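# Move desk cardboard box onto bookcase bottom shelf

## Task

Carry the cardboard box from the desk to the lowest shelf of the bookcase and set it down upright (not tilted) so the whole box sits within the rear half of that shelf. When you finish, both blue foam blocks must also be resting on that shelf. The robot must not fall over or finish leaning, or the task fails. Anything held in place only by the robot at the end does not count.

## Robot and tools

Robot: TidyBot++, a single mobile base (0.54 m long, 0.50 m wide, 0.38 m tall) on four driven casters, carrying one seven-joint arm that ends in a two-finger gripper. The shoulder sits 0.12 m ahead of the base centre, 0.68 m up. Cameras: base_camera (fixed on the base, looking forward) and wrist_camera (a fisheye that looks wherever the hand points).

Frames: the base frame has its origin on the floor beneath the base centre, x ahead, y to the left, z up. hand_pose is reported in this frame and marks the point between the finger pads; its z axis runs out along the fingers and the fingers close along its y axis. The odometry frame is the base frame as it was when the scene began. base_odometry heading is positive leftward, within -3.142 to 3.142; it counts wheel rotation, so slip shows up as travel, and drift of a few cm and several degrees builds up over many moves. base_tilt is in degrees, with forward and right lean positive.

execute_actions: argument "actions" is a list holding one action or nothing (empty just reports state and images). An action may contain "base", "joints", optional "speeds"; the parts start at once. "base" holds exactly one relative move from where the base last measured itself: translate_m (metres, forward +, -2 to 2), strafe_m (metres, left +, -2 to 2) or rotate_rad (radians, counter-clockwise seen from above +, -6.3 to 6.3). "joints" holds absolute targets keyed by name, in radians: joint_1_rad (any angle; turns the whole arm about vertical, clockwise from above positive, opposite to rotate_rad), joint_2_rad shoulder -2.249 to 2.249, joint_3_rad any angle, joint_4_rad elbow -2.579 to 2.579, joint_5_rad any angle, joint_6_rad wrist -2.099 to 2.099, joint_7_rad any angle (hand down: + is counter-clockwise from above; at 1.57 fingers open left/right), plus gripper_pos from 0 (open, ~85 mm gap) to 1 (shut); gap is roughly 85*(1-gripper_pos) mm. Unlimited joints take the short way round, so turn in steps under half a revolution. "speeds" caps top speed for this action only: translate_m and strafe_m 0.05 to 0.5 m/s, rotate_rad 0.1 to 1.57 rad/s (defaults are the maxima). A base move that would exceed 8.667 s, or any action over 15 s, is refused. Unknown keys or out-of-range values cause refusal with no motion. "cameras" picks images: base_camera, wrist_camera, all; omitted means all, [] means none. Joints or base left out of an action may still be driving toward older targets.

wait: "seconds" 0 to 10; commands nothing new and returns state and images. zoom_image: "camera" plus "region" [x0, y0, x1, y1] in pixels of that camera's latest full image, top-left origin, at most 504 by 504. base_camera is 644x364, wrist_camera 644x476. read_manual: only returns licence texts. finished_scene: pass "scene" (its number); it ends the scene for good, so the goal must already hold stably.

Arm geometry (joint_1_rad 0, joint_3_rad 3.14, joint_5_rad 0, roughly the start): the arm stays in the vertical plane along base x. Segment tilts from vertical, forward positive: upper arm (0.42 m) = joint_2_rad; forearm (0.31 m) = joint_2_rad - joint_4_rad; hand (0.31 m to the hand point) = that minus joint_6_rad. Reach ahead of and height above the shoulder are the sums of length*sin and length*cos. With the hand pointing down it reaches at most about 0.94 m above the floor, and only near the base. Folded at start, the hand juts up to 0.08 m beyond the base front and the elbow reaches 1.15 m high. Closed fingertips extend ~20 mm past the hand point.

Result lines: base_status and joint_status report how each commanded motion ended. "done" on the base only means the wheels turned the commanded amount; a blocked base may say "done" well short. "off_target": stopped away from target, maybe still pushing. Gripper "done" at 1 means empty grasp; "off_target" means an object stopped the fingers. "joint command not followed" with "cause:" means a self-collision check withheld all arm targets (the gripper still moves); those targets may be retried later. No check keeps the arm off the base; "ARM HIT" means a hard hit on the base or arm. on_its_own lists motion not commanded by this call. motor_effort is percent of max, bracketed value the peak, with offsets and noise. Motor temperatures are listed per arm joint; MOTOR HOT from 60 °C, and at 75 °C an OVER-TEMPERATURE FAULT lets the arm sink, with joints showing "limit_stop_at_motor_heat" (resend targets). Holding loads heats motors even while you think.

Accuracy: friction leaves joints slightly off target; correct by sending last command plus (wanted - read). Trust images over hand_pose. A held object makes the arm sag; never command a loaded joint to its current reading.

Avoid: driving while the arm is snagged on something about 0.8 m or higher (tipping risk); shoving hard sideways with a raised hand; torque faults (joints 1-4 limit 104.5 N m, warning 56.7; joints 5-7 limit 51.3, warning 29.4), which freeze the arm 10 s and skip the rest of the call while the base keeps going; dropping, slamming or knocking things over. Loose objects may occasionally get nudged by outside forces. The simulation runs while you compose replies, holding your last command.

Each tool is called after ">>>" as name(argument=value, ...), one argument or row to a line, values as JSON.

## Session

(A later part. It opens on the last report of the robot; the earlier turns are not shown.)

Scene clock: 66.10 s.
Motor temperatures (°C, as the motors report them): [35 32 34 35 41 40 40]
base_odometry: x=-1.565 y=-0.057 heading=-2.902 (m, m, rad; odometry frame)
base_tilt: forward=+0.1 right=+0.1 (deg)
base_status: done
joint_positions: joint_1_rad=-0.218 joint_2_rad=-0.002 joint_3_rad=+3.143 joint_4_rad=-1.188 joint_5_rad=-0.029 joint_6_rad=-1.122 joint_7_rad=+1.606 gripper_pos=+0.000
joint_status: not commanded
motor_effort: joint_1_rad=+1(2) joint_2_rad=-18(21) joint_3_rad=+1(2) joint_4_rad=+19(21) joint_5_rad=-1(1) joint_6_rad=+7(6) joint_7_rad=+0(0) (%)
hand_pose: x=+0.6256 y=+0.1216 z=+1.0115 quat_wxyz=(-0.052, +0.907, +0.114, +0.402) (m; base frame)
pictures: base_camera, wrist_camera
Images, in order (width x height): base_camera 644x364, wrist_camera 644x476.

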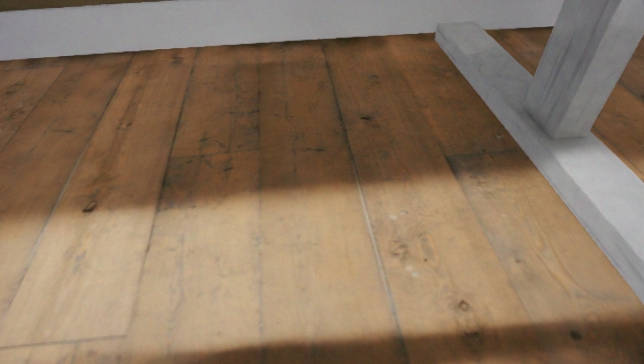

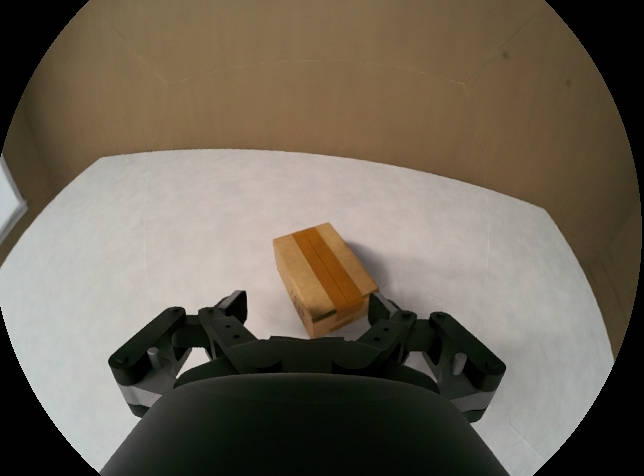

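>>> execute_actions(
  actions=[
    {"base":{"strafe_m":-0.02}},
  ],
  cameras=[],
)

>>> execute_actions(
  actions=[
    {"base":{"translate_m":0.06},"speeds":{"translate_m":0.05}},
  ],
  cameras=["wrist_camera"],
)

>>> execute_actions(
  actions=[
    {"joints":{"gripper_pos":1}},
  ],
  cameras=["wrist_camera"],
)

Scene clock: 67.53 s.
Motor temperatures (°C, as the motors report them): [35 32 34 35 41 40 40]
base_odometry: x=-1.570 y=-0.038 heading=-2.902 (m, m, rad; odometry frame)
base_tilt: forward=+0.1 right=+0.1 (deg)
base_status: done
joint_positions: joint_1_rad=-0.218 joint_2_rad=-0.002 joint_3_rad=+3.143 joint_4_rad=-1.188 joint_5_rad=-0.029 joint_6_rad=-1.121 joint_7_rad=+1.606 gripper_pos=+0.000
joint_status: not commanded
motor_effort: joint_1_rad=+1(3) joint_2_rad=-16(19) joint_3_rad=+2(4) joint_4_rad=+19(20) joint_5_rad=+0(1) joint_6_rad=+7(7) joint_7_rad=-1(0) (%)
hand_pose: x=+0.6258 y=+0.1214 z=+1.0117 quat_wxyz=(-0.051, +0.907, +0.114, +0.402) (m; base frame)
pictures: none
No camera images: the call's "cameras" was empty. Leave "cameras" out to get every camera's image.

Scene clock: 69.17 s.
Motor temperatures (°C, as the motors report them): [35 32 34 35 41 40 40]
base_odometry: x=-1.628 y=-0.052 heading=-2.902 (m, m, rad; odometry frame)
base_tilt: forward=+0.1 right=+0.1 (deg)
base_status: done
joint_positions: joint_1_rad=-0.218 joint_2_rad=-0.002 joint_3_rad=+3.143 joint_4_rad=-1.188 joint_5_rad=-0.029 joint_6_rad=-1.121 joint_7_rad=+1.606 gripper_pos=+0.000
joint_status: not commanded
motor_effort: joint_1_rad=+1(3) joint_2_rad=-18(21) joint_3_rad=+2(4) joint_4_rad=+19(20) joint_5_rad=-1(0) joint_6_rad=+6(7) joint_7_rad=+0(0) (%)
hand_pose: x=+0.6259 y=+0.1214 z=+1.0117 quat_wxyz=(-0.051, +0.907, +0.114, +0.402) (m; base frame)
pictures: wrist_camera
Images, in order (width x height): wrist_camera 644x476.

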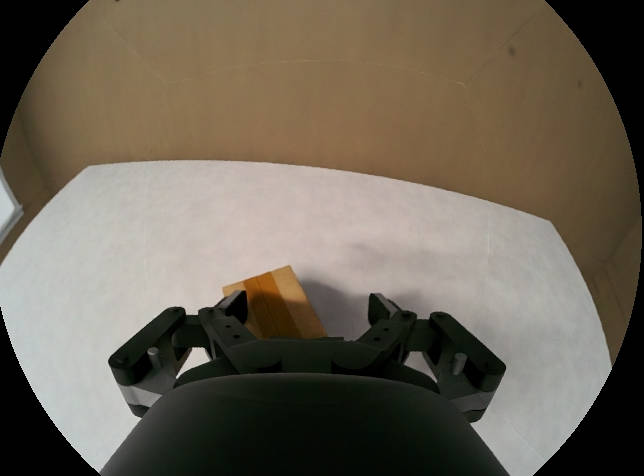

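Scene clock: 70.27 s.
Motor temperatures (°C, as the motors report them): [35 32 34 35 41 40 40]
base_odometry: x=-1.628 y=-0.052 heading=-2.902 (m, m, rad; odometry frame)
base_tilt: forward=+0.1 right=+0.1 (deg)
base_status: not commanded
joint_positions: joint_1_rad=-0.218 joint_2_rad=-0.008 joint_3_rad=+3.143 joint_4_rad=-1.188 joint_5_rad=-0.029 joint_6_rad=-1.102 joint_7_rad=+1.606 gripper_pos=+0.999
joint_status: all done
motor_effort: joint_1_rad=+1(2) joint_2_rad=-15(18) joint_3_rad=+2(3) joint_4_rad=+17(20) joint_5_rad=+0(1) joint_6_rad=+5(6) joint_7_rad=+1(0) (%)
hand_pose: x=+0.6276 y=+0.1217 z=+1.0195 quat_wxyz=(-0.053, +0.902, +0.113, +0.414) (m; base frame)
pictures: wrist_camera
Images, in order (width x height): wrist_camera 644x476.

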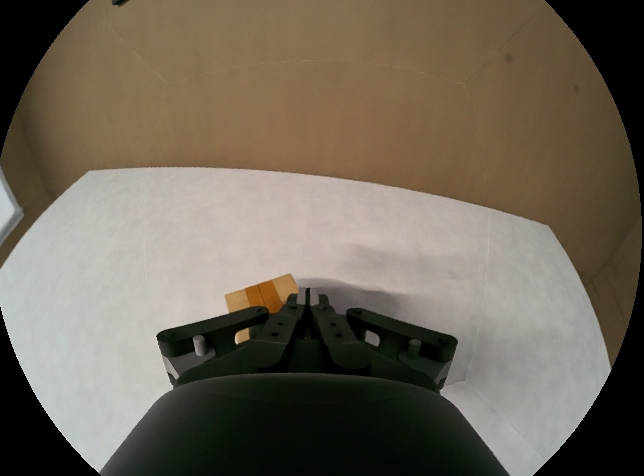

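>>> execute_actions(
  actions=[
    {"joints":{"joint_4_rad":-0.95,"joint_6_rad":-1.35}},
  ],
  cameras=[],
)

>>> execute_actions(
  actions=[
    {"base":{"translate_m":-0.13},"joints":{"gripper_pos":0}},
  ],
  cameras=[],
)

>>> execute_actions(
  actions=[
    {"base":{"strafe_m":0.045},"joints":{"joint_4_rad":-1.25,"joint_6_rad":-1.06}},
  ],
  cameras=["wrist_camera"],
)

Scene clock: 72.33 s.
Motor temperatures (°C, as the motors report them): [35 32 34 35 41 40 40]
base_odometry: x=-1.628 y=-0.052 heading=-2.902 (m, m, rad; odometry frame)
base_tilt: forward=+0.1 right=+0.1 (deg)
base_status: not commanded
joint_positions: joint_1_rad=-0.218 joint_2_rad=-0.004 joint_3_rad=+3.143 joint_4_rad=-0.962 joint_5_rad=-0.029 joint_6_rad=-1.326 joint_7_rad=+1.606 gripper_pos=+0.999
joint_status: all done
motor_effort: joint_1_rad=+1(1) joint_2_rad=-16(19) joint_3_rad=+2(2) joint_4_rad=+18(20) joint_5_rad=-1(0) joint_6_rad=+6(7) joint_7_rad=+1(1) (%)
hand_pose: x=+0.5959 y=+0.1155 z=+1.0798 quat_wxyz=(-0.052, +0.902, +0.117, +0.413) (m; base frame)
pictures: none
No camera images: the call's "cameras" was empty. Leave "cameras" out to get every camera's image.

Scene clock: 73.73 s.
Motor temperatures (°C, as the motors report them): [35 32 34 35 41 40 40]
base_odometry: x=-1.502 y=-0.021 heading=-2.902 (m, m, rad; odometry frame)
base_tilt: forward=+0.1 right=+0.1 (deg)
base_status: done
joint_positions: joint_1_rad=-0.219 joint_2_rad=-0.003 joint_3_rad=+3.143 joint_4_rad=-0.962 joint_5_rad=-0.029 joint_6_rad=-1.329 joint_7_rad=+1.606 gripper_pos=+0.000
joint_status: all done
motor_effort: joint_1_rad=+1(2) joint_2_rad=-14(20) joint_3_rad=+2(0) joint_4_rad=+17(19) joint_5_rad=+0(2) joint_6_rad=+6(7) joint_7_rad=-1(0) (%)
hand_pose: x=+0.5959 y=+0.1160 z=+1.0787 quat_wxyz=(-0.052, +0.903, +0.117, +0.411) (m; base frame)
pictures: none
No camera images: the call's "cameras" was empty. Leave "cameras" out to get every camera's image.

Scene clock: 75.10 s.
Motor temperatures (°C, as the motors report them): [35 32 34 35 41 40 40]
base_odometry: x=-1.491 y=-0.064 heading=-2.902 (m, m, rad; odometry frame)
base_tilt: forward=+0.1 right=+0.1 (deg)
base_status: done
joint_positions: joint_1_rad=-0.221 joint_2_rad=-0.003 joint_3_rad=+3.142 joint_4_rad=-1.237 joint_5_rad=-0.029 joint_6_rad=-1.084 joint_7_rad=+1.606 gripper_pos=+0.000
joint_status: all done
motor_effort: joint_1_rad=+0(2) joint_2_rad=-17(19) joint_3_rad=+1(1) joint_4_rad=+19(21) joint_5_rad=-1(2) joint_6_rad=+6(7) joint_7_rad=-1(0) (%)
hand_pose: x=+0.6280 y=+0.1237 z=+0.9947 quat_wxyz=(-0.052, +0.909, +0.116, +0.397) (m; base frame)
pictures: wrist_camera
Images, in order (width x height): wrist_camera 644x476.

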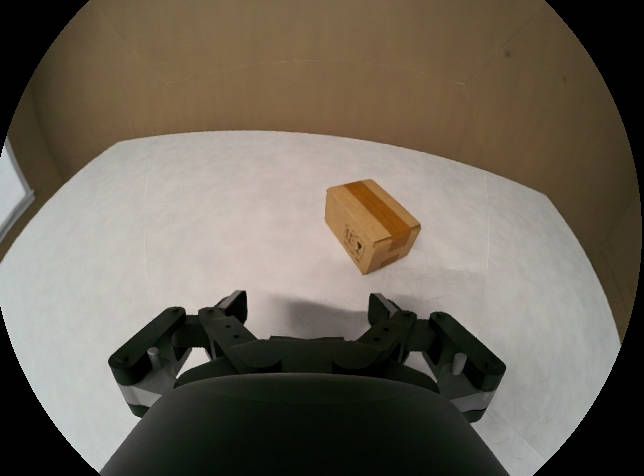

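>>> execute_actions(
  actions=[
    {"base":{"strafe_m":-0.05},"joints":{"joint_4_rad":-0.85,"joint_6_rad":-1.55,"gripper_pos":1}},
  ],
  cameras=[],
)

>>> execute_actions(
  actions=[
    {"base":{"translate_m":0.27},"speeds":{"translate_m":0.15}},
  ],
)

Scene clock: 78.67 s.
Motor temperatures (°C, as the motors report them): [35 32 34 35 41 40 40]
base_odometry: x=-1.503 y=-0.016 heading=-2.902 (m, m, rad; odometry frame)
base_tilt: forward=+0.1 right=+0.1 (deg)
base_status: done
joint_positions: joint_1_rad=-0.219 joint_2_rad=-0.002 joint_3_rad=+3.143 joint_4_rad=-0.864 joint_5_rad=-0.029 joint_6_rad=-1.527 joint_7_rad=+1.606 gripper_pos=+0.999
joint_status: all done
motor_effort: joint_1_rad=+1(4) joint_2_rad=-15(21) joint_3_rad=+2(4) joint_4_rad=+16(22) joint_5_rad=-1(2) joint_6_rad=+7(6) joint_7_rad=+0(0) (%)
hand_pose: x=+0.5565 y=+0.1073 z=+1.0802 quat_wxyz=(-0.047, +0.922, +0.122, +0.365) (m; base frame)
pictures: none
No camera images: the call's "cameras" was empty. Leave "cameras" out to get every camera's image.

Scene clock: 93.67 s.
Motor temperatures (°C, as the motors report them): [35 32 34 35 41 40 40]
base_odometry: x=-1.761 y=-0.079 heading=-2.898 (m, m, rad; odometry frame)
base_tilt: forward=+0.0 right=+0.1 (deg)
base_status: translate_m time_out (by the wheels' count: +0.266 of +0.270)
joint_positions: joint_1_rad=-0.213 joint_2_rad=-0.208 joint_3_rad=+3.141 joint_4_rad=-0.851 joint_5_rad=-0.029 joint_6_rad=-1.529 joint_7_rad=+1.606 gripper_pos=+0.999
joint_status: not commanded
motor_effort: joint_1_rad=-1(3) joint_2_rad=+27(39) joint_3_rad=+2(6) joint_4_rad=+14(25) joint_5_rad=+0(3) joint_6_rad=+7(8) joint_7_rad=+0(0) (%)
hand_pose: x=+0.4668 y=+0.0858 z=+1.1695 quat_wxyz=(-0.055, +0.877, +0.115, +0.463) (m; base frame)
pictures: base_camera, wrist_camera
Images, in order (width x height): base_camera 644x364, wrist_camera 644x476.

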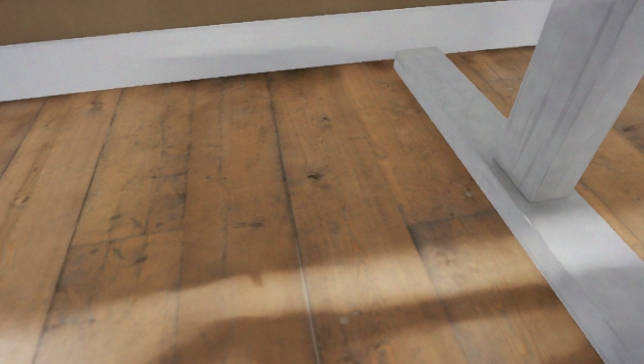

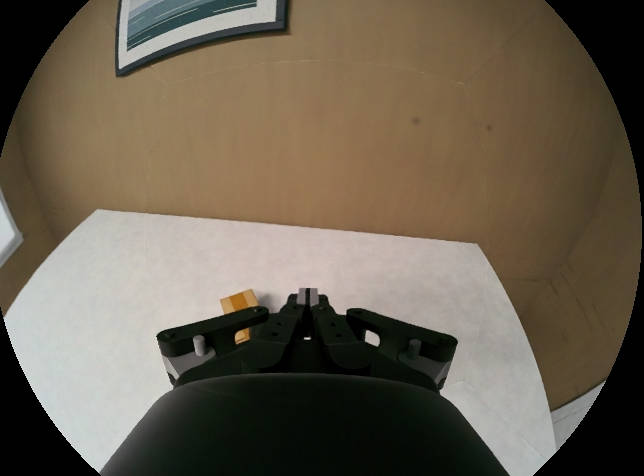

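>>> execute_actions(
  actions=[
    {"base":{"translate_m":-0.3},"joints":{"joint_2_rad":0,"gripper_pos":0}},
  ],
  cameras=["wrist_camera"],
)

Scene clock: 96.37 s.
Motor temperatures (°C, as the motors report them): [35 32 34 35 41 40 40]
base_odometry: x=-1.470 y=-0.006 heading=-2.899 (m, m, rad; odometry frame)
base_tilt: forward=+0.1 right=+0.1 (deg)
base_status: done
joint_positions: joint_1_rad=-0.213 joint_2_rad=+0.000 joint_3_rad=+3.142 joint_4_rad=-0.859 joint_5_rad=-0.029 joint_6_rad=-1.529 joint_7_rad=+1.606 gripper_pos=+0.000
joint_status: all done
motor_effort: joint_1_rad=+1(2) joint_2_rad=-14(29) joint_3_rad=+1(1) joint_4_rad=+16(20) joint_5_rad=-1(1) joint_6_rad=+7(8) joint_7_rad=+0(0) (%)
hand_pose: x=+0.5574 y=+0.1054 z=+1.0810 quat_wxyz=(-0.046, +0.922, +0.120, +0.365) (m; base frame)
pictures: wrist_camera
Images, in order (width x height): wrist_camera 644x476.

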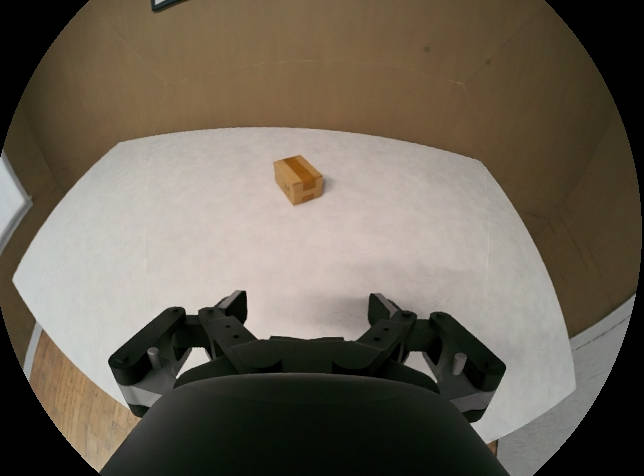

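>>> execute_actions(
  actions=[
    {"base":{"strafe_m":-0.12},"joints":{"joint_1_rad":-0.5,"joint_4_rad":-1.42,"joint_6_rad":-0.72}},
  ],
)

Scene clock: 98.63 s.
Motor temperatures (°C, as the motors report them): [35 32 34 35 41 40 40]
base_odometry: x=-1.498 y=+0.110 heading=-2.899 (m, m, rad; odometry frame)
base_tilt: forward=+0.1 right=+0.1 (deg)
base_status: done
joint_positions: joint_1_rad=-0.489 joint_2_rad=+0.000 joint_3_rad=+3.143 joint_4_rad=-1.406 joint_5_rad=-0.029 joint_6_rad=-0.743 joint_7_rad=+1.606 gripper_pos=+0.000
joint_status: all done
motor_effort: joint_1_rad=+0(2) joint_2_rad=-19(20) joint_3_rad=+1(0) joint_4_rad=+21(21) joint_5_rad=-1(2) joint_6_rad=+7(8) joint_7_rad=+1(0) (%)
hand_pose: x=+0.6195 y=+0.2742 z=+0.9841 quat_wxyz=(-0.120, +0.851, +0.223, +0.461) (m; base frame)
pictures: base_camera, wrist_camera
Images, in order (width x height): base_camera 644x364, wrist_camera 644x476.

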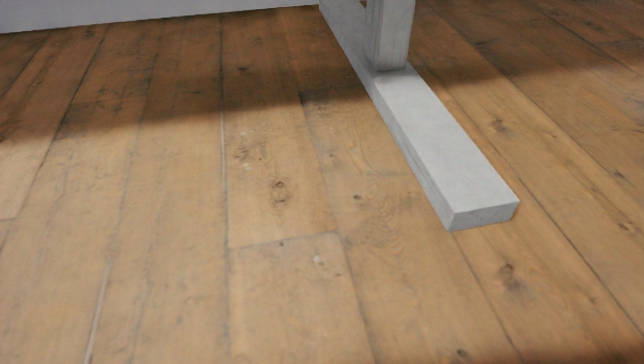

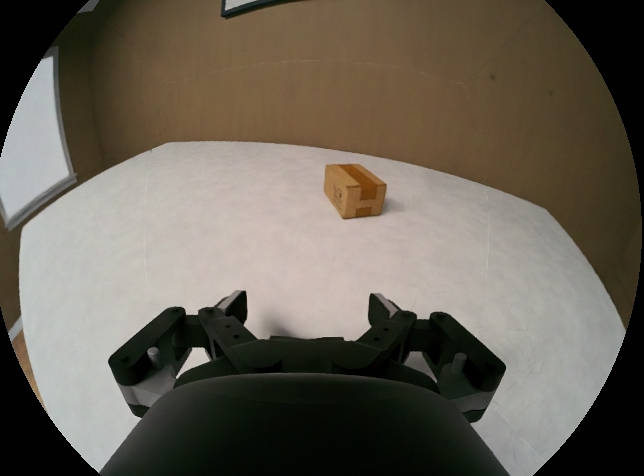

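>>> execute_actions(
  actions=[
    {"base":{"strafe_m":0.15},"joints":{"joint_1_rad":-0.36,"joint_4_rad":-1.38,"joint_6_rad":-0.76}},
  ],
  cameras=[],
)

>>> execute_actions(
  actions=[
    {"base":{"translate_m":0.13},"speeds":{"translate_m":0.1}},
  ],
)

Scene clock: 101.23 s.
Motor temperatures (°C, as the motors report them): [35 32 34 35 41 40 40]
base_odometry: x=-1.462 y=-0.035 heading=-2.899 (m, m, rad; odometry frame)
base_tilt: forward=+0.1 right=+0.1 (deg)
base_status: done
joint_positions: joint_1_rad=-0.367 joint_2_rad=+0.000 joint_3_rad=+3.143 joint_4_rad=-1.394 joint_5_rad=-0.029 joint_6_rad=-0.744 joint_7_rad=+1.606 gripper_pos=+0.000
joint_status: all done
motor_effort: joint_1_rad=+1(1) joint_2_rad=-20(22) joint_3_rad=+2(0) joint_4_rad=+21(22) joint_5_rad=+0(1) joint_6_rad=+7(8) joint_7_rad=+0(0) (%)
hand_pose: x=+0.6506 y=+0.2113 z=+0.9904 quat_wxyz=(-0.093, +0.860, +0.170, +0.472) (m; base frame)
pictures: none
No camera images: the call's "cameras" was empty. Leave "cameras" out to get every camera's image.

Scene clock: 103.10 s.
Motor temperatures (°C, as the motors report them): [35 32 34 35 41 40 40]
base_odometry: x=-1.588 y=-0.067 heading=-2.898 (m, m, rad; odometry frame)
base_tilt: forward=+0.1 right=+0.2 (deg)
base_status: done
joint_positions: joint_1_rad=-0.367 joint_2_rad=+0.000 joint_3_rad=+3.143 joint_4_rad=-1.393 joint_5_rad=-0.029 joint_6_rad=-0.744 joint_7_rad=+1.606 gripper_pos=+0.000
joint_status: not commanded
motor_effort: joint_1_rad=+1(2) joint_2_rad=-20(22) joint_3_rad=+1(3) joint_4_rad=+21(22) joint_5_rad=+0(1) joint_6_rad=+6(7) joint_7_rad=+0(0) (%)
hand_pose: x=+0.6506 y=+0.2112 z=+0.9910 quat_wxyz=(-0.093, +0.860, +0.169, +0.472) (m; base frame)
pictures: base_camera, wrist_camera
Images, in order (width x height): base_camera 644x364, wrist_camera 644x476.

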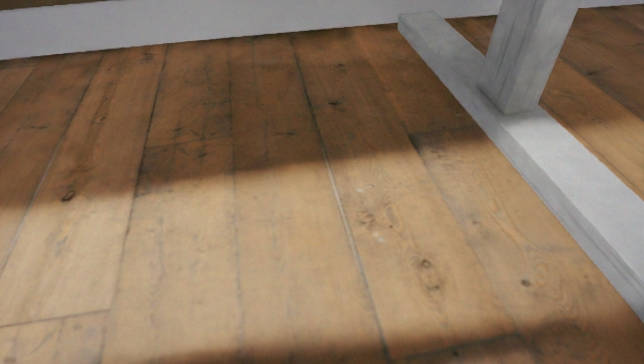

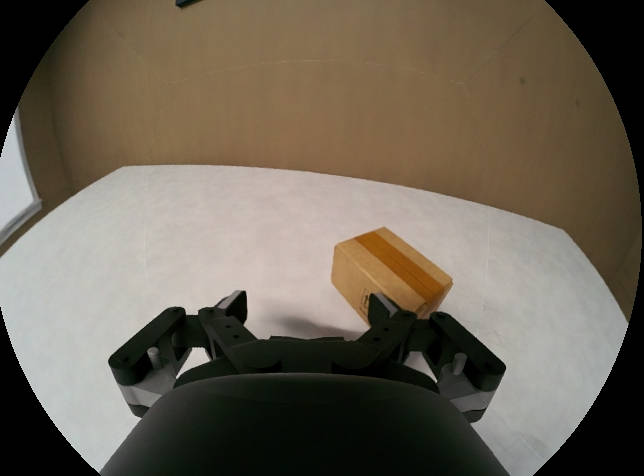

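>>> execute_actions(
  actions=[
    {"base":{"translate_m":-0.07}},
  ],
  cameras=[],
)

>>> execute_actions(
  actions=[
    {"joints":{"joint_1_rad":-0.2}},
  ],
  cameras=["wrist_camera"],
)

Scene clock: 104.97 s.
Motor temperatures (°C, as the motors report them): [35 32 34 35 41 40 40]
base_odometry: x=-1.520 y=-0.050 heading=-2.899 (m, m, rad; odometry frame)
base_tilt: forward=+0.1 right=+0.1 (deg)
base_status: done
joint_positions: joint_1_rad=-0.366 joint_2_rad=-0.003 joint_3_rad=+3.143 joint_4_rad=-1.393 joint_5_rad=-0.029 joint_6_rad=-0.744 joint_7_rad=+1.606 gripper_pos=+0.000
joint_status: not commanded
motor_effort: joint_1_rad=+1(1) joint_2_rad=-20(23) joint_3_rad=+1(0) joint_4_rad=+21(22) joint_5_rad=+0(1) joint_6_rad=+8(8) joint_7_rad=+0(0) (%)
hand_pose: x=+0.6499 y=+0.2108 z=+0.9927 quat_wxyz=(-0.093, +0.859, +0.169, +0.474) (m; base frame)
pictures: none
No camera images: the call's "cameras" was empty. Leave "cameras" out to get every camera's image.

Scene clock: 106.03 s.
Motor temperatures (°C, as the motors report them): [35 32 34 35 41 40 40]
base_odometry: x=-1.520 y=-0.050 heading=-2.899 (m, m, rad; odometry frame)
base_tilt: forward=+0.1 right=+0.1 (deg)
base_status: not commanded
joint_positions: joint_1_rad=-0.204 joint_2_rad=-0.003 joint_3_rad=+3.143 joint_4_rad=-1.393 joint_5_rad=-0.029 joint_6_rad=-0.744 joint_7_rad=+1.606 gripper_pos=+0.000
joint_status: all done
motor_effort: joint_1_rad=+1(0) joint_2_rad=-19(19) joint_3_rad=+2(0) joint_4_rad=+21(21) joint_5_rad=+0(2) joint_6_rad=+8(7) joint_7_rad=-1(1) (%)
hand_pose: x=+0.6770 y=+0.1220 z=+0.9927 quat_wxyz=(-0.054, +0.870, +0.099, +0.480) (m; base frame)
pictures: wrist_camera
Images, in order (width x height): wrist_camera 644x476.

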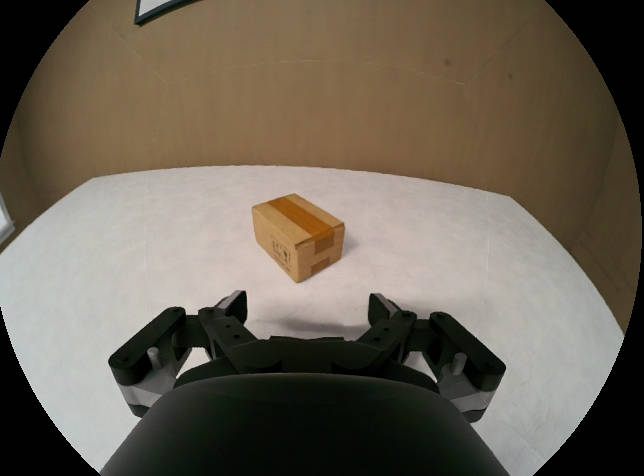

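>>> execute_actions(
  actions=[
    {"base":{"translate_m":0.12},"speeds":{"translate_m":0.06}},
  ],
  cameras=["wrist_camera"],
)

>>> execute_actions(
  actions=[
    {"joints":{"gripper_pos":0.35}},
  ],
  cameras=["wrist_camera"],
)

Scene clock: 109.27 s.
Motor temperatures (°C, as the motors report them): [35 32 34 35 41 40 40]
base_odometry: x=-1.637 y=-0.079 heading=-2.898 (m, m, rad; odometry frame)
base_tilt: forward=+0.1 right=+0.1 (deg)
base_status: done
joint_positions: joint_1_rad=-0.204 joint_2_rad=-0.002 joint_3_rad=+3.143 joint_4_rad=-1.393 joint_5_rad=-0.029 joint_6_rad=-0.744 joint_7_rad=+1.606 gripper_pos=+0.000
joint_status: not commanded
motor_effort: joint_1_rad=+1(2) joint_2_rad=-19(22) joint_3_rad=+1(1) joint_4_rad=+21(22) joint_5_rad=+0(1) joint_6_rad=+7(8) joint_7_rad=+0(0) (%)
hand_pose: x=+0.6772 y=+0.1220 z=+0.9926 quat_wxyz=(-0.054, +0.870, +0.099, +0.479) (m; base frame)
pictures: wrist_camera
Images, in order (width x height): wrist_camera 644x476.

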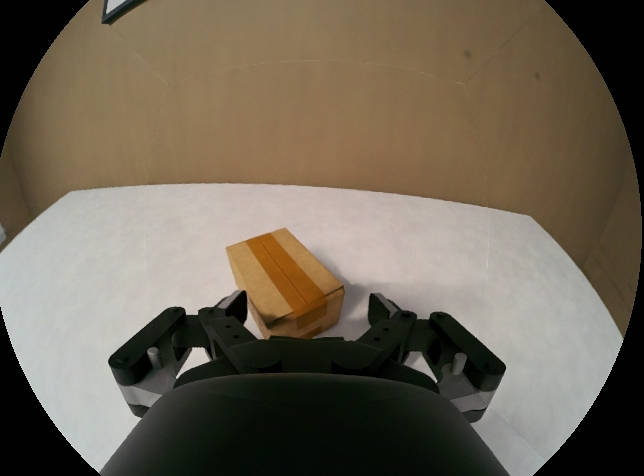

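Scene clock: 110.00 s.
Motor temperatures (°C, as the motors report them): [35 32 34 35 41 40 40]
base_odometry: x=-1.637 y=-0.079 heading=-2.898 (m, m, rad; odometry frame)
base_tilt: forward=+0.1 right=+0.1 (deg)
base_status: not commanded
joint_positions: joint_1_rad=-0.204 joint_2_rad=-0.002 joint_3_rad=+3.143 joint_4_rad=-1.393 joint_5_rad=-0.029 joint_6_rad=-0.744 joint_7_rad=+1.606 gripper_pos=+0.350
joint_status: all done
motor_effort: joint_1_rad=+1(1) joint_2_rad=-18(18) joint_3_rad=+1(2) joint_4_rad=+21(21) joint_5_rad=+0(0) joint_6_rad=+6(7) joint_7_rad=+0(1) (%)
hand_pose: x=+0.6772 y=+0.1220 z=+0.9926 quat_wxyz=(-0.054, +0.870, +0.099, +0.479) (m; base frame)
pictures: wrist_camera
Images, in order (width x height): wrist_camera 644x476.

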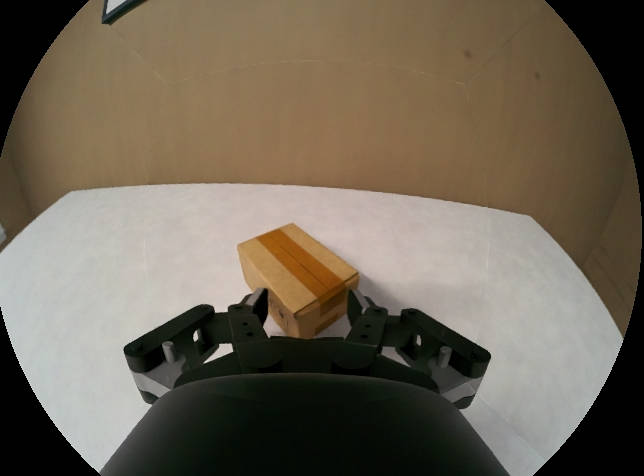

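>>> execute_actions(
  actions=[
    {"base":{"translate_m":0.07},"speeds":{"translate_m":0.05},"joints":{"gripper_pos":0}},
  ],
  cameras=["wrist_camera"],
)

>>> execute_actions(
  actions=[
    {"joints":{"gripper_pos":1}},
  ],
  cameras=["wrist_camera"],
)

Scene clock: 125.53 s.
Motor temperatures (°C, as the motors report them): [35 32 34 36 41 40 40]
base_odometry: x=-1.705 y=-0.096 heading=-2.898 (m, m, rad; odometry frame)
base_tilt: forward=+0.1 right=+0.1 (deg)
base_status: done
joint_positions: joint_1_rad=-0.204 joint_2_rad=-0.031 joint_3_rad=+3.143 joint_4_rad=-1.386 joint_5_rad=-0.029 joint_6_rad=-0.746 joint_7_rad=+1.606 gripper_pos=+0.000
joint_status: all done
motor_effort: joint_1_rad=+0(3) joint_2_rad=-15(20) joint_3_rad=+2(4) joint_4_rad=+21(24) joint_5_rad=-1(0) joint_6_rad=+7(9) joint_7_rad=-1(0) (%)
hand_pose: x=+0.6688 y=+0.1202 z=+1.0124 quat_wxyz=(-0.055, +0.862, +0.098, +0.494) (m; base frame)
pictures: wrist_camera
Images, in order (width x height): wrist_camera 644x476.

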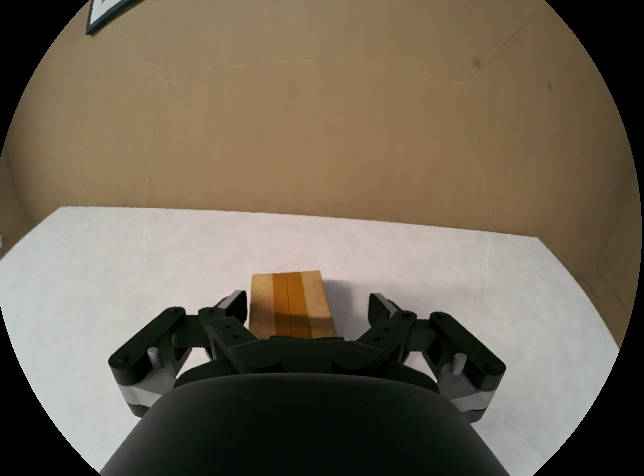

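Scene clock: 126.70 s.
Motor temperatures (°C, as the motors report them): [35 32 34 36 41 40 40]
base_odometry: x=-1.705 y=-0.096 heading=-2.898 (m, m, rad; odometry frame)
base_tilt: forward=+0.1 right=+0.1 (deg)
base_status: not commanded
joint_positions: joint_1_rad=-0.204 joint_2_rad=-0.029 joint_3_rad=+3.143 joint_4_rad=-1.375 joint_5_rad=-0.029 joint_6_rad=-0.745 joint_7_rad=+1.606 gripper_pos=+0.999
joint_status: all done
motor_effort: joint_1_rad=+1(3) joint_2_rad=-12(16) joint_3_rad=+2(4) joint_4_rad=+20(21) joint_5_rad=+0(2) joint_6_rad=+8(8) joint_7_rad=+0(1) (%)
hand_pose: x=+0.6704 y=+0.1205 z=+1.0182 quat_wxyz=(-0.056, +0.859, +0.098, +0.499) (m; base frame)
pictures: wrist_camera
Images, in order (width x height): wrist_camera 644x476.

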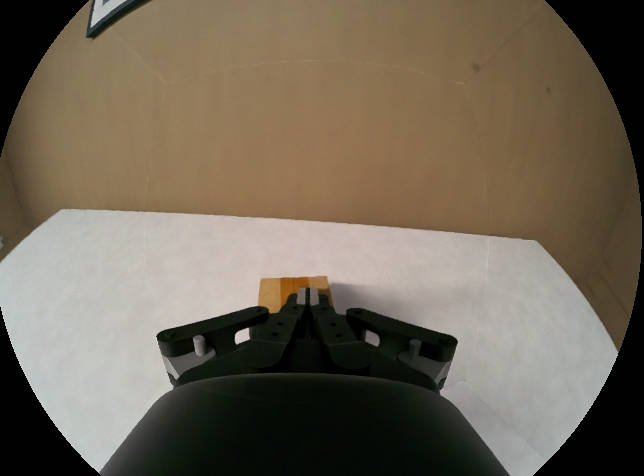

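>>> execute_actions(
  actions=[
    {"base":{"translate_m":-0.05},"joints":{"gripper_pos":0,"joint_2_rad":0}},
  ],
  cameras=[],
)

>>> execute_actions(
  actions=[
    {"joints":{"joint_4_rad":-1.56,"joint_6_rad":-0.42}},
  ],
  cameras=["wrist_camera"],
)

Scene clock: 128.27 s.
Motor temperatures (°C, as the motors report them): [35 32 34 36 41 40 40]
base_odometry: x=-1.656 y=-0.084 heading=-2.898 (m, m, rad; odometry frame)
base_tilt: forward=+0.1 right=+0.1 (deg)
base_status: done
joint_positions: joint_1_rad=-0.204 joint_2_rad=-0.015 joint_3_rad=+3.143 joint_4_rad=-1.371 joint_5_rad=-0.029 joint_6_rad=-0.745 joint_7_rad=+1.606 gripper_pos=+0.000
joint_status: all done
motor_effort: joint_1_rad=+1(1) joint_2_rad=-18(19) joint_3_rad=+2(0) joint_4_rad=+21(21) joint_5_rad=-1(1) joint_6_rad=+8(8) joint_7_rad=+0(0) (%)
hand_pose: x=+0.6752 y=+0.1215 z=+1.0121 quat_wxyz=(-0.055, +0.862, +0.098, +0.494) (m; base frame)
pictures: none
No camera images: the call's "cameras" was empty. Leave "cameras" out to get every camera's image.

Scene clock: 129.40 s.
Motor temperatures (°C, as the motors report them): [35 32 34 36 41 40 40]
base_odometry: x=-1.656 y=-0.084 heading=-2.898 (m, m, rad; odometry frame)
base_tilt: forward=+0.1 right=+0.1 (deg)
base_status: not commanded
joint_positions: joint_1_rad=-0.204 joint_2_rad=-0.014 joint_3_rad=+3.143 joint_4_rad=-1.547 joint_5_rad=-0.029 joint_6_rad=-0.442 joint_7_rad=+1.606 gripper_pos=+0.000
joint_status: all done
motor_effort: joint_1_rad=+1(1) joint_2_rad=-19(20) joint_3_rad=+1(1) joint_4_rad=+21(22) joint_5_rad=-1(1) joint_6_rad=+7(9) joint_7_rad=+0(0) (%)
hand_pose: x=+0.7003 y=+0.1244 z=+0.9921 quat_wxyz=(-0.058, +0.830, +0.091, +0.548) (m; base frame)
pictures: wrist_camera
Images, in order (width x height): wrist_camera 644x476.

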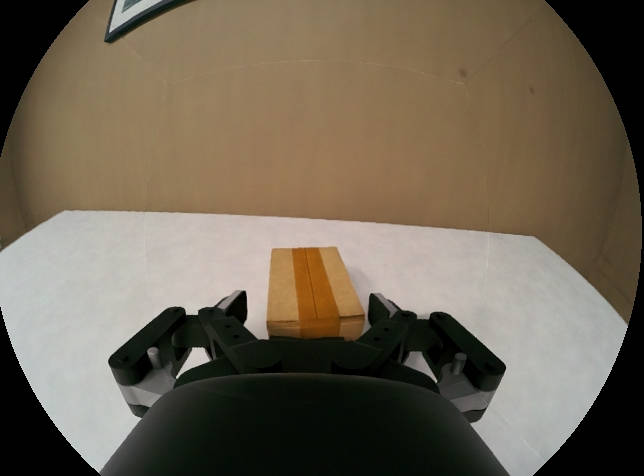

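Good. Lower a little, advance slightly, close.

>>> execute_actions(
  actions=[
    {"base":{"translate_m":0.025},"joints":{"joint_6_rad":-0.5}},
  ],
  cameras=[],
)

>>> execute_actions(
  actions=[
    {"joints":{"gripper_pos":1}},
  ],
  cameras=["wrist_camera"],
)

Scene clock: 130.53 s.
Motor temperatures (°C, as the motors report them): [35 32 34 36 41 40 40]
base_odometry: x=-1.680 y=-0.090 heading=-2.898 (m, m, rad; odometry frame)
base_tilt: forward=+0.1 right=+0.1 (deg)
base_status: done
joint_positions: joint_1_rad=-0.204 joint_2_rad=-0.001 joint_3_rad=+3.143 joint_4_rad=-1.547 joint_5_rad=-0.029 joint_6_rad=-0.481 joint_7_rad=+1.606 gripper_pos=+0.000
joint_status: all done
motor_effort: joint_1_rad=+1(2) joint_2_rad=-19(22) joint_3_rad=+2(0) joint_4_rad=+21(22) joint_5_rad=-1(1) joint_6_rad=+8(8) joint_7_rad=+0(1) (%)
hand_pose: x=+0.6991 y=+0.1244 z=+0.9730 quat_wxyz=(-0.057, +0.844, +0.093, +0.526) (m; base frame)
pictures: none
No camera images: the call's "cameras" was empty. Leave "cameras" out to get every camera's image.

Scene clock: 131.63 s.
Motor temperatures (°C, as the motors report them): [35 32 34 36 41 40 40]
base_odometry: x=-1.680 y=-0.090 heading=-2.898 (m, m, rad; odometry frame)
base_tilt: forward=+0.1 right=+0.1 (deg)
base_status: not commanded
joint_positions: joint_1_rad=-0.204 joint_2_rad=-0.007 joint_3_rad=+3.143 joint_4_rad=-1.548 joint_5_rad=-0.029 joint_6_rad=-0.480 joint_7_rad=+1.606 gripper_pos=+0.328
joint_status: gripper_pos off_target (ended at +0.328, target +1.000)
motor_effort: joint_1_rad=+1(3) joint_2_rad=-18(21) joint_3_rad=+2(3) joint_4_rad=+21(22) joint_5_rad=-1(0) joint_6_rad=+8(8) joint_7_rad=-1(0) (%)
hand_pose: x=+0.6974 y=+0.1240 z=+0.9766 quat_wxyz=(-0.057, +0.842, +0.093, +0.528) (m; base frame)
pictures: wrist_camera
Images, in order (width x height): wrist_camera 644x476.

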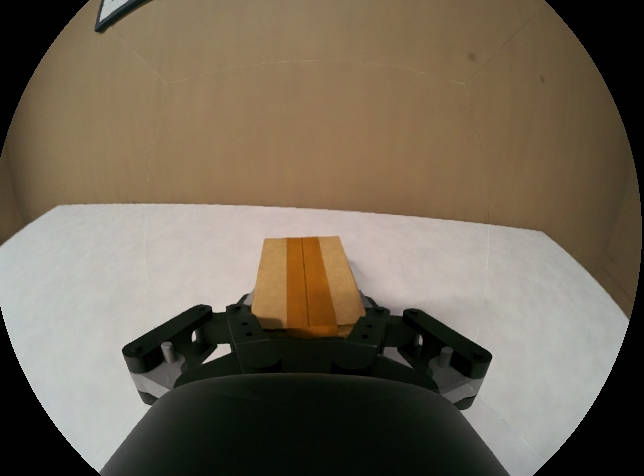

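>>> execute_actions(
  actions=[
    {"joints":{"joint_4_rad":-1.3,"joint_6_rad":-0.73}},
  ],
  cameras=[],
)

>>> execute_actions(
  actions=[
    {"base":{"translate_m":-0.8},"joints":{"joint_1_rad":0}},
  ],
  cameras=[],
)

>>> execute_actions(
  actions=[
    {"base":{"rotate_rad":3.14},"speeds":{"rotate_rad":0.8}},
  ],
)

>>> execute_actions(
  actions=[
    {"base":{"translate_m":1.3}},
  ],
)

Scene clock: 133.97 s.
Motor temperatures (°C, as the motors report them): [35 32 34 36 41 40 40]
base_odometry: x=-1.680 y=-0.090 heading=-2.898 (m, m, rad; odometry frame)
base_tilt: forward=+0.1 right=+0.1 (deg)
base_status: not commanded
joint_positions: joint_1_rad=-0.204 joint_2_rad=-0.003 joint_3_rad=+3.143 joint_4_rad=-1.317 joint_5_rad=-0.029 joint_6_rad=-0.711 joint_7_rad=+1.606 gripper_pos=+0.328
joint_status: all done
motor_effort: joint_1_rad=+1(0) joint_2_rad=-20(21) joint_3_rad=+2(2) joint_4_rad=+22(24) joint_5_rad=-1(1) joint_6_rad=+9(9) joint_7_rad=+1(0) (%)
hand_pose: x=+0.6883 y=+0.1239 z=+1.0458 quat_wxyz=(-0.058, +0.843, +0.096, +0.526) (m; base frame)
pictures: none
No camera images: the call's "cameras" was empty. Leave "cameras" out to get every camera's image.

Scene clock: 137.03 s.
Motor temperatures (°C, as the motors report them): [35 32 34 36 41 40 40]
base_odometry: x=-0.904 y=+0.103 heading=-2.898 (m, m, rad; odometry frame)
base_tilt: forward=+0.1 right=+0.1 (deg)
base_status: done
joint_positions: joint_1_rad=-0.003 joint_2_rad=+0.005 joint_3_rad=+3.145 joint_4_rad=-1.316 joint_5_rad=-0.029 joint_6_rad=-0.717 joint_7_rad=+1.606 gripper_pos=+0.328
joint_status: all done
motor_effort: joint_1_rad=+1(3) joint_2_rad=-19(24) joint_3_rad=+2(2) joint_4_rad=+22(23) joint_5_rad=-1(1) joint_6_rad=+9(9) joint_7_rad=-1(0) (%)
hand_pose: x=+0.7035 y=+0.0070 z=+1.0401 quat_wxyz=(-0.005, +0.851, +0.010, +0.524) (m; base frame)
pictures: none
No camera images: the call's "cameras" was empty. Leave "cameras" out to get every camera's image.

Scene clock: 141.80 s.
Motor temperatures (°C, as the motors report them): [35 32 34 36 41 40 40]
base_odometry: x=-0.904 y=+0.103 heading=+0.240 (m, m, rad; odometry frame)
base_tilt: forward=+0.1 right=+0.1 (deg)
base_status: done
joint_positions: joint_1_rad=-0.003 joint_2_rad=+0.005 joint_3_rad=+3.143 joint_4_rad=-1.316 joint_5_rad=-0.029 joint_6_rad=-0.717 joint_7_rad=+1.606 gripper_pos=+0.328
joint_status: not commanded
motor_effort: joint_1_rad=+1(3) joint_2_rad=-20(22) joint_3_rad=+1(1) joint_4_rad=+22(23) joint_5_rad=-1(2) joint_6_rad=+9(9) joint_7_rad=+0(0) (%)
hand_pose: x=+0.7034 y=+0.0084 z=+1.0401 quat_wxyz=(-0.005, +0.852, +0.011, +0.524) (m; base frame)
pictures: base_camera, wrist_camera
Images, in order (width x height): base_camera 644x364, wrist_camera 644x476.

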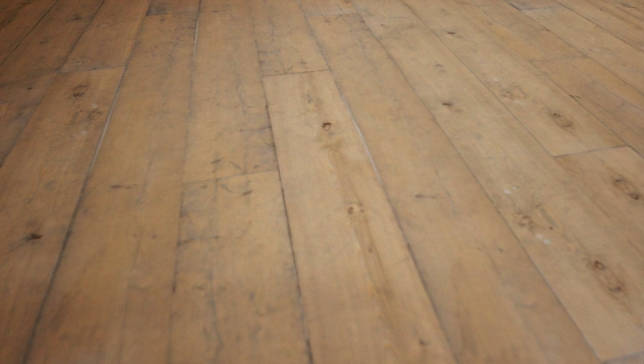

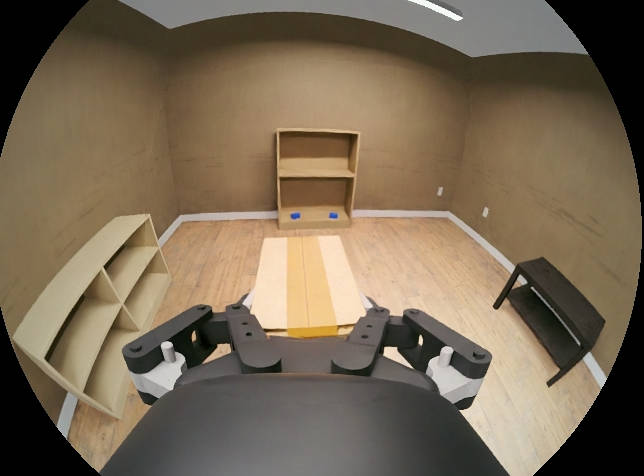

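Scene clock: 145.77 s.
Motor temperatures (°C, as the motors report them): [35 32 34 36 41 40 40]
base_odometry: x=+0.358 y=+0.415 heading=+0.242 (m, m, rad; odometry frame)
base_tilt: forward=+0.1 right=+0.1 (deg)
base_status: done
joint_positions: joint_1_rad=-0.003 joint_2_rad=+0.005 joint_3_rad=+3.143 joint_4_rad=-1.316 joint_5_rad=-0.029 joint_6_rad=-0.719 joint_7_rad=+1.606 gripper_pos=+0.328
joint_status: not commanded
motor_effort: joint_1_rad=+1(1) joint_2_rad=-22(24) joint_3_rad=+1(0) joint_4_rad=+22(24) joint_5_rad=-1(1) joint_6_rad=+9(10) joint_7_rad=+0(0) (%)
hand_pose: x=+0.7033 y=+0.0084 z=+1.0398 quat_wxyz=(-0.005, +0.852, +0.011, +0.524) (m; base frame)
pictures: base_camera, wrist_camera
Images, in order (width x height): base_camera 644x364, wrist_camera 644x476.

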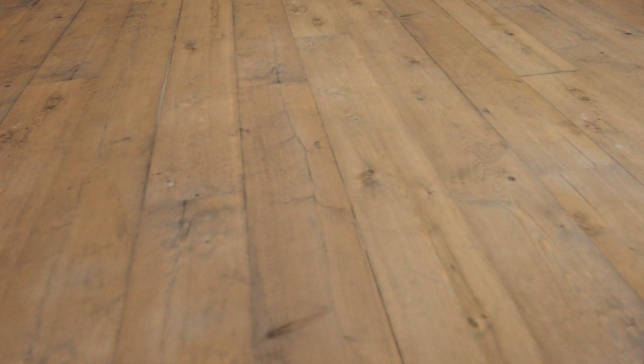

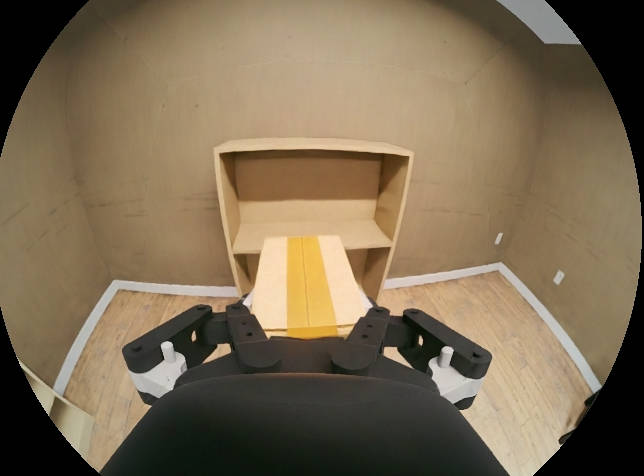

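>>> execute_actions(
  actions=[
    {"joints":{"joint_2_rad":1.85,"joint_4_rad":-0.92,"joint_6_rad":0.75}},
  ],
)

Scene clock: 150.07 s.
Motor temperatures (°C, as the motors report them): [35 32 34 36 41 40 40]
base_odometry: x=+0.358 y=+0.415 heading=+0.242 (m, m, rad; odometry frame)
base_tilt: forward=+0.1 right=+0.1 (deg)
base_status: not commanded
joint_positions: joint_1_rad=-0.003 joint_2_rad=+1.846 joint_3_rad=+3.143 joint_4_rad=-0.941 joint_5_rad=-0.029 joint_6_rad=+0.719 joint_7_rad=+1.606 gripper_pos=+0.328
joint_status: all done
motor_effort: joint_1_rad=+1(1) joint_2_rad=-43(54) joint_3_rad=+1(1) joint_4_rad=+11(22) joint_5_rad=+0(1) joint_6_rad=+8(9) joint_7_rad=-1(0) (%)
hand_pose: x=+0.9069 y=-0.0027 z=+0.1245 quat_wxyz=(+0.011, +0.859, +0.002, +0.511) (m; base frame)
pictures: base_camera, wrist_camera
Images, in order (width x height): base_camera 644x364, wrist_camera 644x476.

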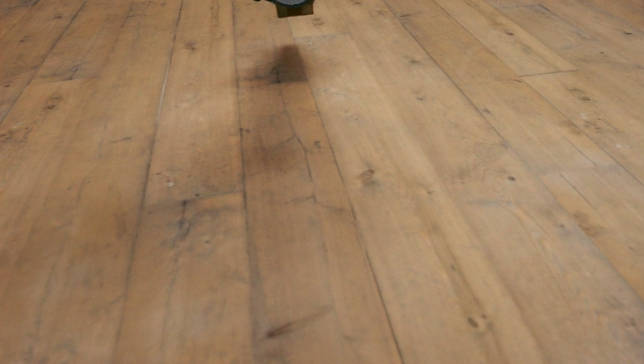

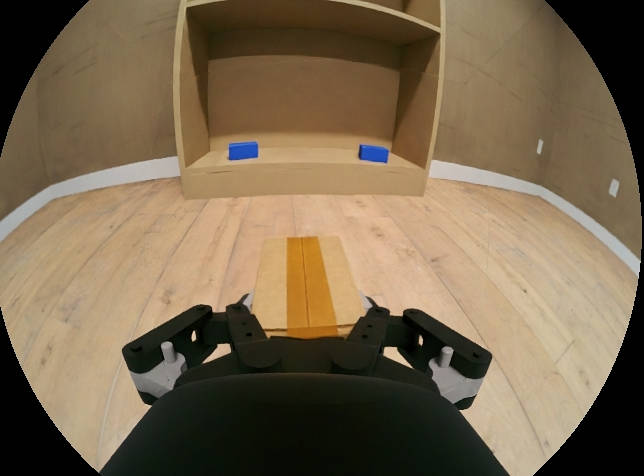

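>>> execute_actions(
  actions=[
    {"base":{"translate_m":0.35},"speeds":{"translate_m":0.2},"joints":{"joint_2_rad":1.68,"joint_6_rad":0.63}},
  ],
)

Scene clock: 152.83 s.
Motor temperatures (°C, as the motors report them): [35 32 34 36 41 40 40]
base_odometry: x=+0.698 y=+0.499 heading=+0.243 (m, m, rad; odometry frame)
base_tilt: forward=+0.1 right=+0.1 (deg)
base_status: done
joint_positions: joint_1_rad=-0.003 joint_2_rad=+1.684 joint_3_rad=+3.143 joint_4_rad=-0.924 joint_5_rad=-0.029 joint_6_rad=+0.647 joint_7_rad=+1.606 gripper_pos=+0.328
joint_status: all done
motor_effort: joint_1_rad=+1(4) joint_2_rad=-47(50) joint_3_rad=+1(0) joint_4_rad=+14(15) joint_5_rad=+0(1) joint_6_rad=+10(10) joint_7_rad=+0(0) (%)
hand_pose: x=+0.9848 y=-0.0022 z=+0.2452 quat_wxyz=(+0.010, +0.831, +0.001, +0.556) (m; base frame)
pictures: base_camera, wrist_camera
Images, in order (width x height): base_camera 644x364, wrist_camera 644x476.

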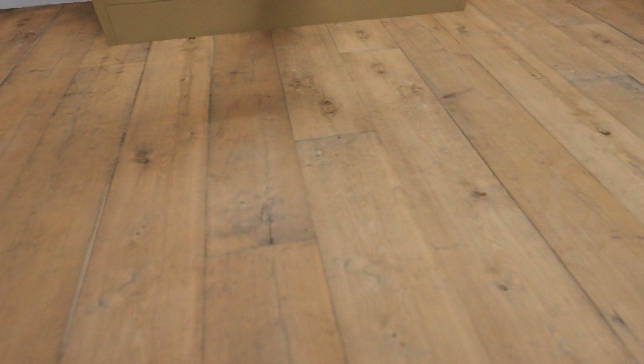

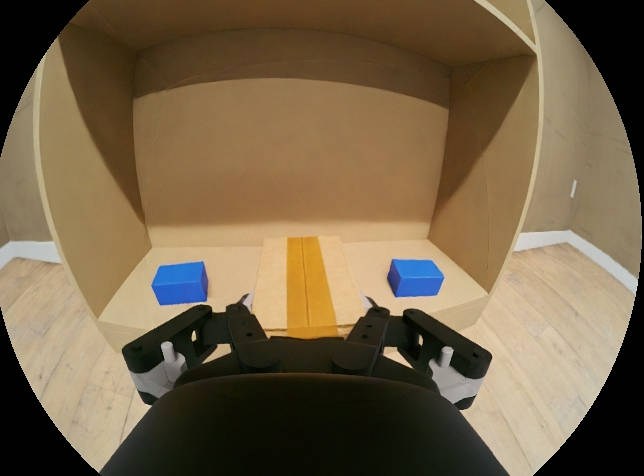

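>>> execute_actions(
  actions=[
    {"base":{"translate_m":0.19},"speeds":{"translate_m":0.1},"joints":{"joint_2_rad":1.78,"joint_6_rad":0.68}},
  ],
)

Scene clock: 155.80 s.
Motor temperatures (°C, as the motors report them): [35 33 34 36 41 40 40]
base_odometry: x=+0.883 y=+0.545 heading=+0.244 (m, m, rad; odometry frame)
base_tilt: forward=+0.1 right=+0.1 (deg)
base_status: done
joint_positions: joint_1_rad=-0.002 joint_2_rad=+1.790 joint_3_rad=+3.143 joint_4_rad=-0.925 joint_5_rad=-0.029 joint_6_rad=+0.650 joint_7_rad=+1.606 gripper_pos=+0.328
joint_status: all done
motor_effort: joint_1_rad=+1(4) joint_2_rad=-45(50) joint_3_rad=+1(0) joint_4_rad=+12(15) joint_5_rad=+0(1) joint_6_rad=+8(9) joint_7_rad=+0(0) (%)
hand_pose: x=+0.9340 y=-0.0026 z=+0.1567 quat_wxyz=(+0.010, +0.858, +0.002, +0.513) (m; base frame)
pictures: base_camera, wrist_camera
Images, in order (width x height): base_camera 644x364, wrist_camera 644x476.

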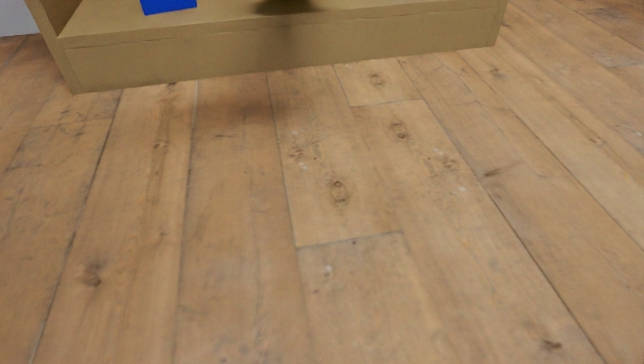

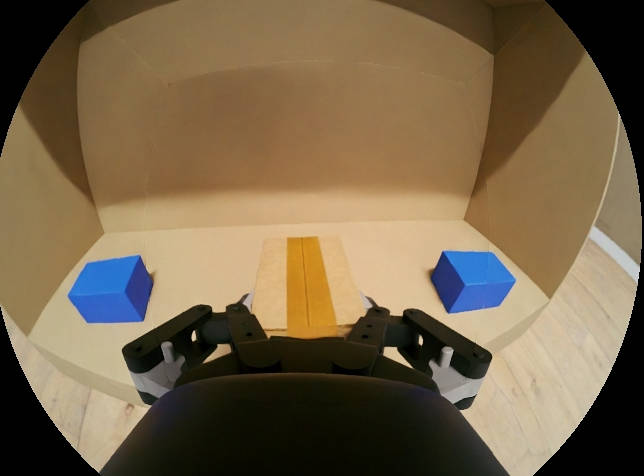

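>>> execute_actions(
  actions=[
    {"base":{"rotate_rad":0.08}},
  ],
  cameras=[],
)

>>> execute_actions(
  actions=[
    {"base":{"translate_m":0.13},"speeds":{"translate_m":0.08}},
  ],
)

Scene clock: 157.60 s.
Motor temperatures (°C, as the motors report them): [35 33 34 36 41 40 40]
base_odometry: x=+0.883 y=+0.545 heading=+0.324 (m, m, rad; odometry frame)
base_tilt: forward=+0.1 right=+0.1 (deg)
base_status: done
joint_positions: joint_1_rad=-0.005 joint_2_rad=+1.790 joint_3_rad=+3.142 joint_4_rad=-0.925 joint_5_rad=-0.029 joint_6_rad=+0.650 joint_7_rad=+1.606 gripper_pos=+0.328
joint_status: not commanded
motor_effort: joint_1_rad=+1(5) joint_2_rad=-45(46) joint_3_rad=+1(1) joint_4_rad=+12(13) joint_5_rad=+0(0) joint_6_rad=+8(9) joint_7_rad=+0(1) (%)
hand_pose: x=+0.9340 y=-0.0004 z=+0.1568 quat_wxyz=(+0.010, +0.858, +0.003, +0.513) (m; base frame)
pictures: none
No camera images: the call's "cameras" was empty. Leave "cameras" out to get every camera's image.

Scene clock: 159.73 s.
Motor temperatures (°C, as the motors report them): [35 33 34 36 41 40 40]
base_odometry: x=+1.006 y=+0.587 heading=+0.325 (m, m, rad; odometry frame)
base_tilt: forward=+0.1 right=+0.1 (deg)
base_status: done
joint_positions: joint_1_rad=-0.004 joint_2_rad=+1.790 joint_3_rad=+3.142 joint_4_rad=-0.925 joint_5_rad=-0.029 joint_6_rad=+0.651 joint_7_rad=+1.606 gripper_pos=+0.328
joint_status: not commanded
motor_effort: joint_1_rad=+1(4) joint_2_rad=-44(48) joint_3_rad=+1(0) joint_4_rad=+12(14) joint_5_rad=-1(2) joint_6_rad=+8(9) joint_7_rad=+0(1) (%)
hand_pose: x=+0.9340 y=-0.0014 z=+0.1568 quat_wxyz=(+0.010, +0.858, +0.002, +0.513) (m; base frame)
pictures: base_camera, wrist_camera
Images, in order (width x height): base_camera 644x364, wrist_camera 644x476.

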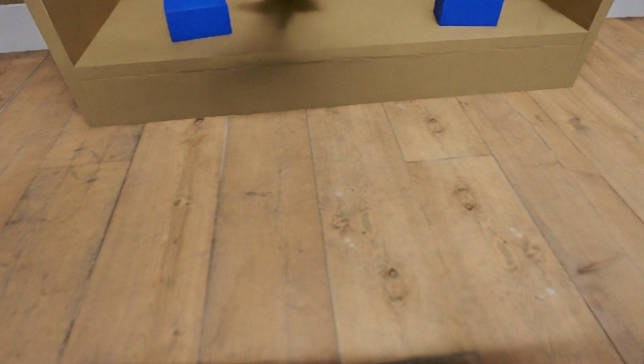

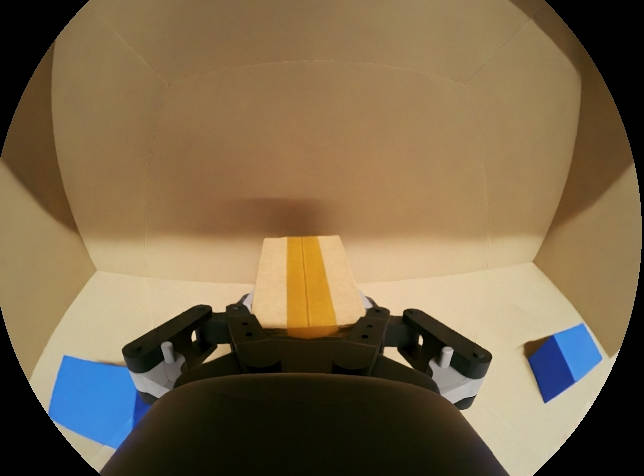

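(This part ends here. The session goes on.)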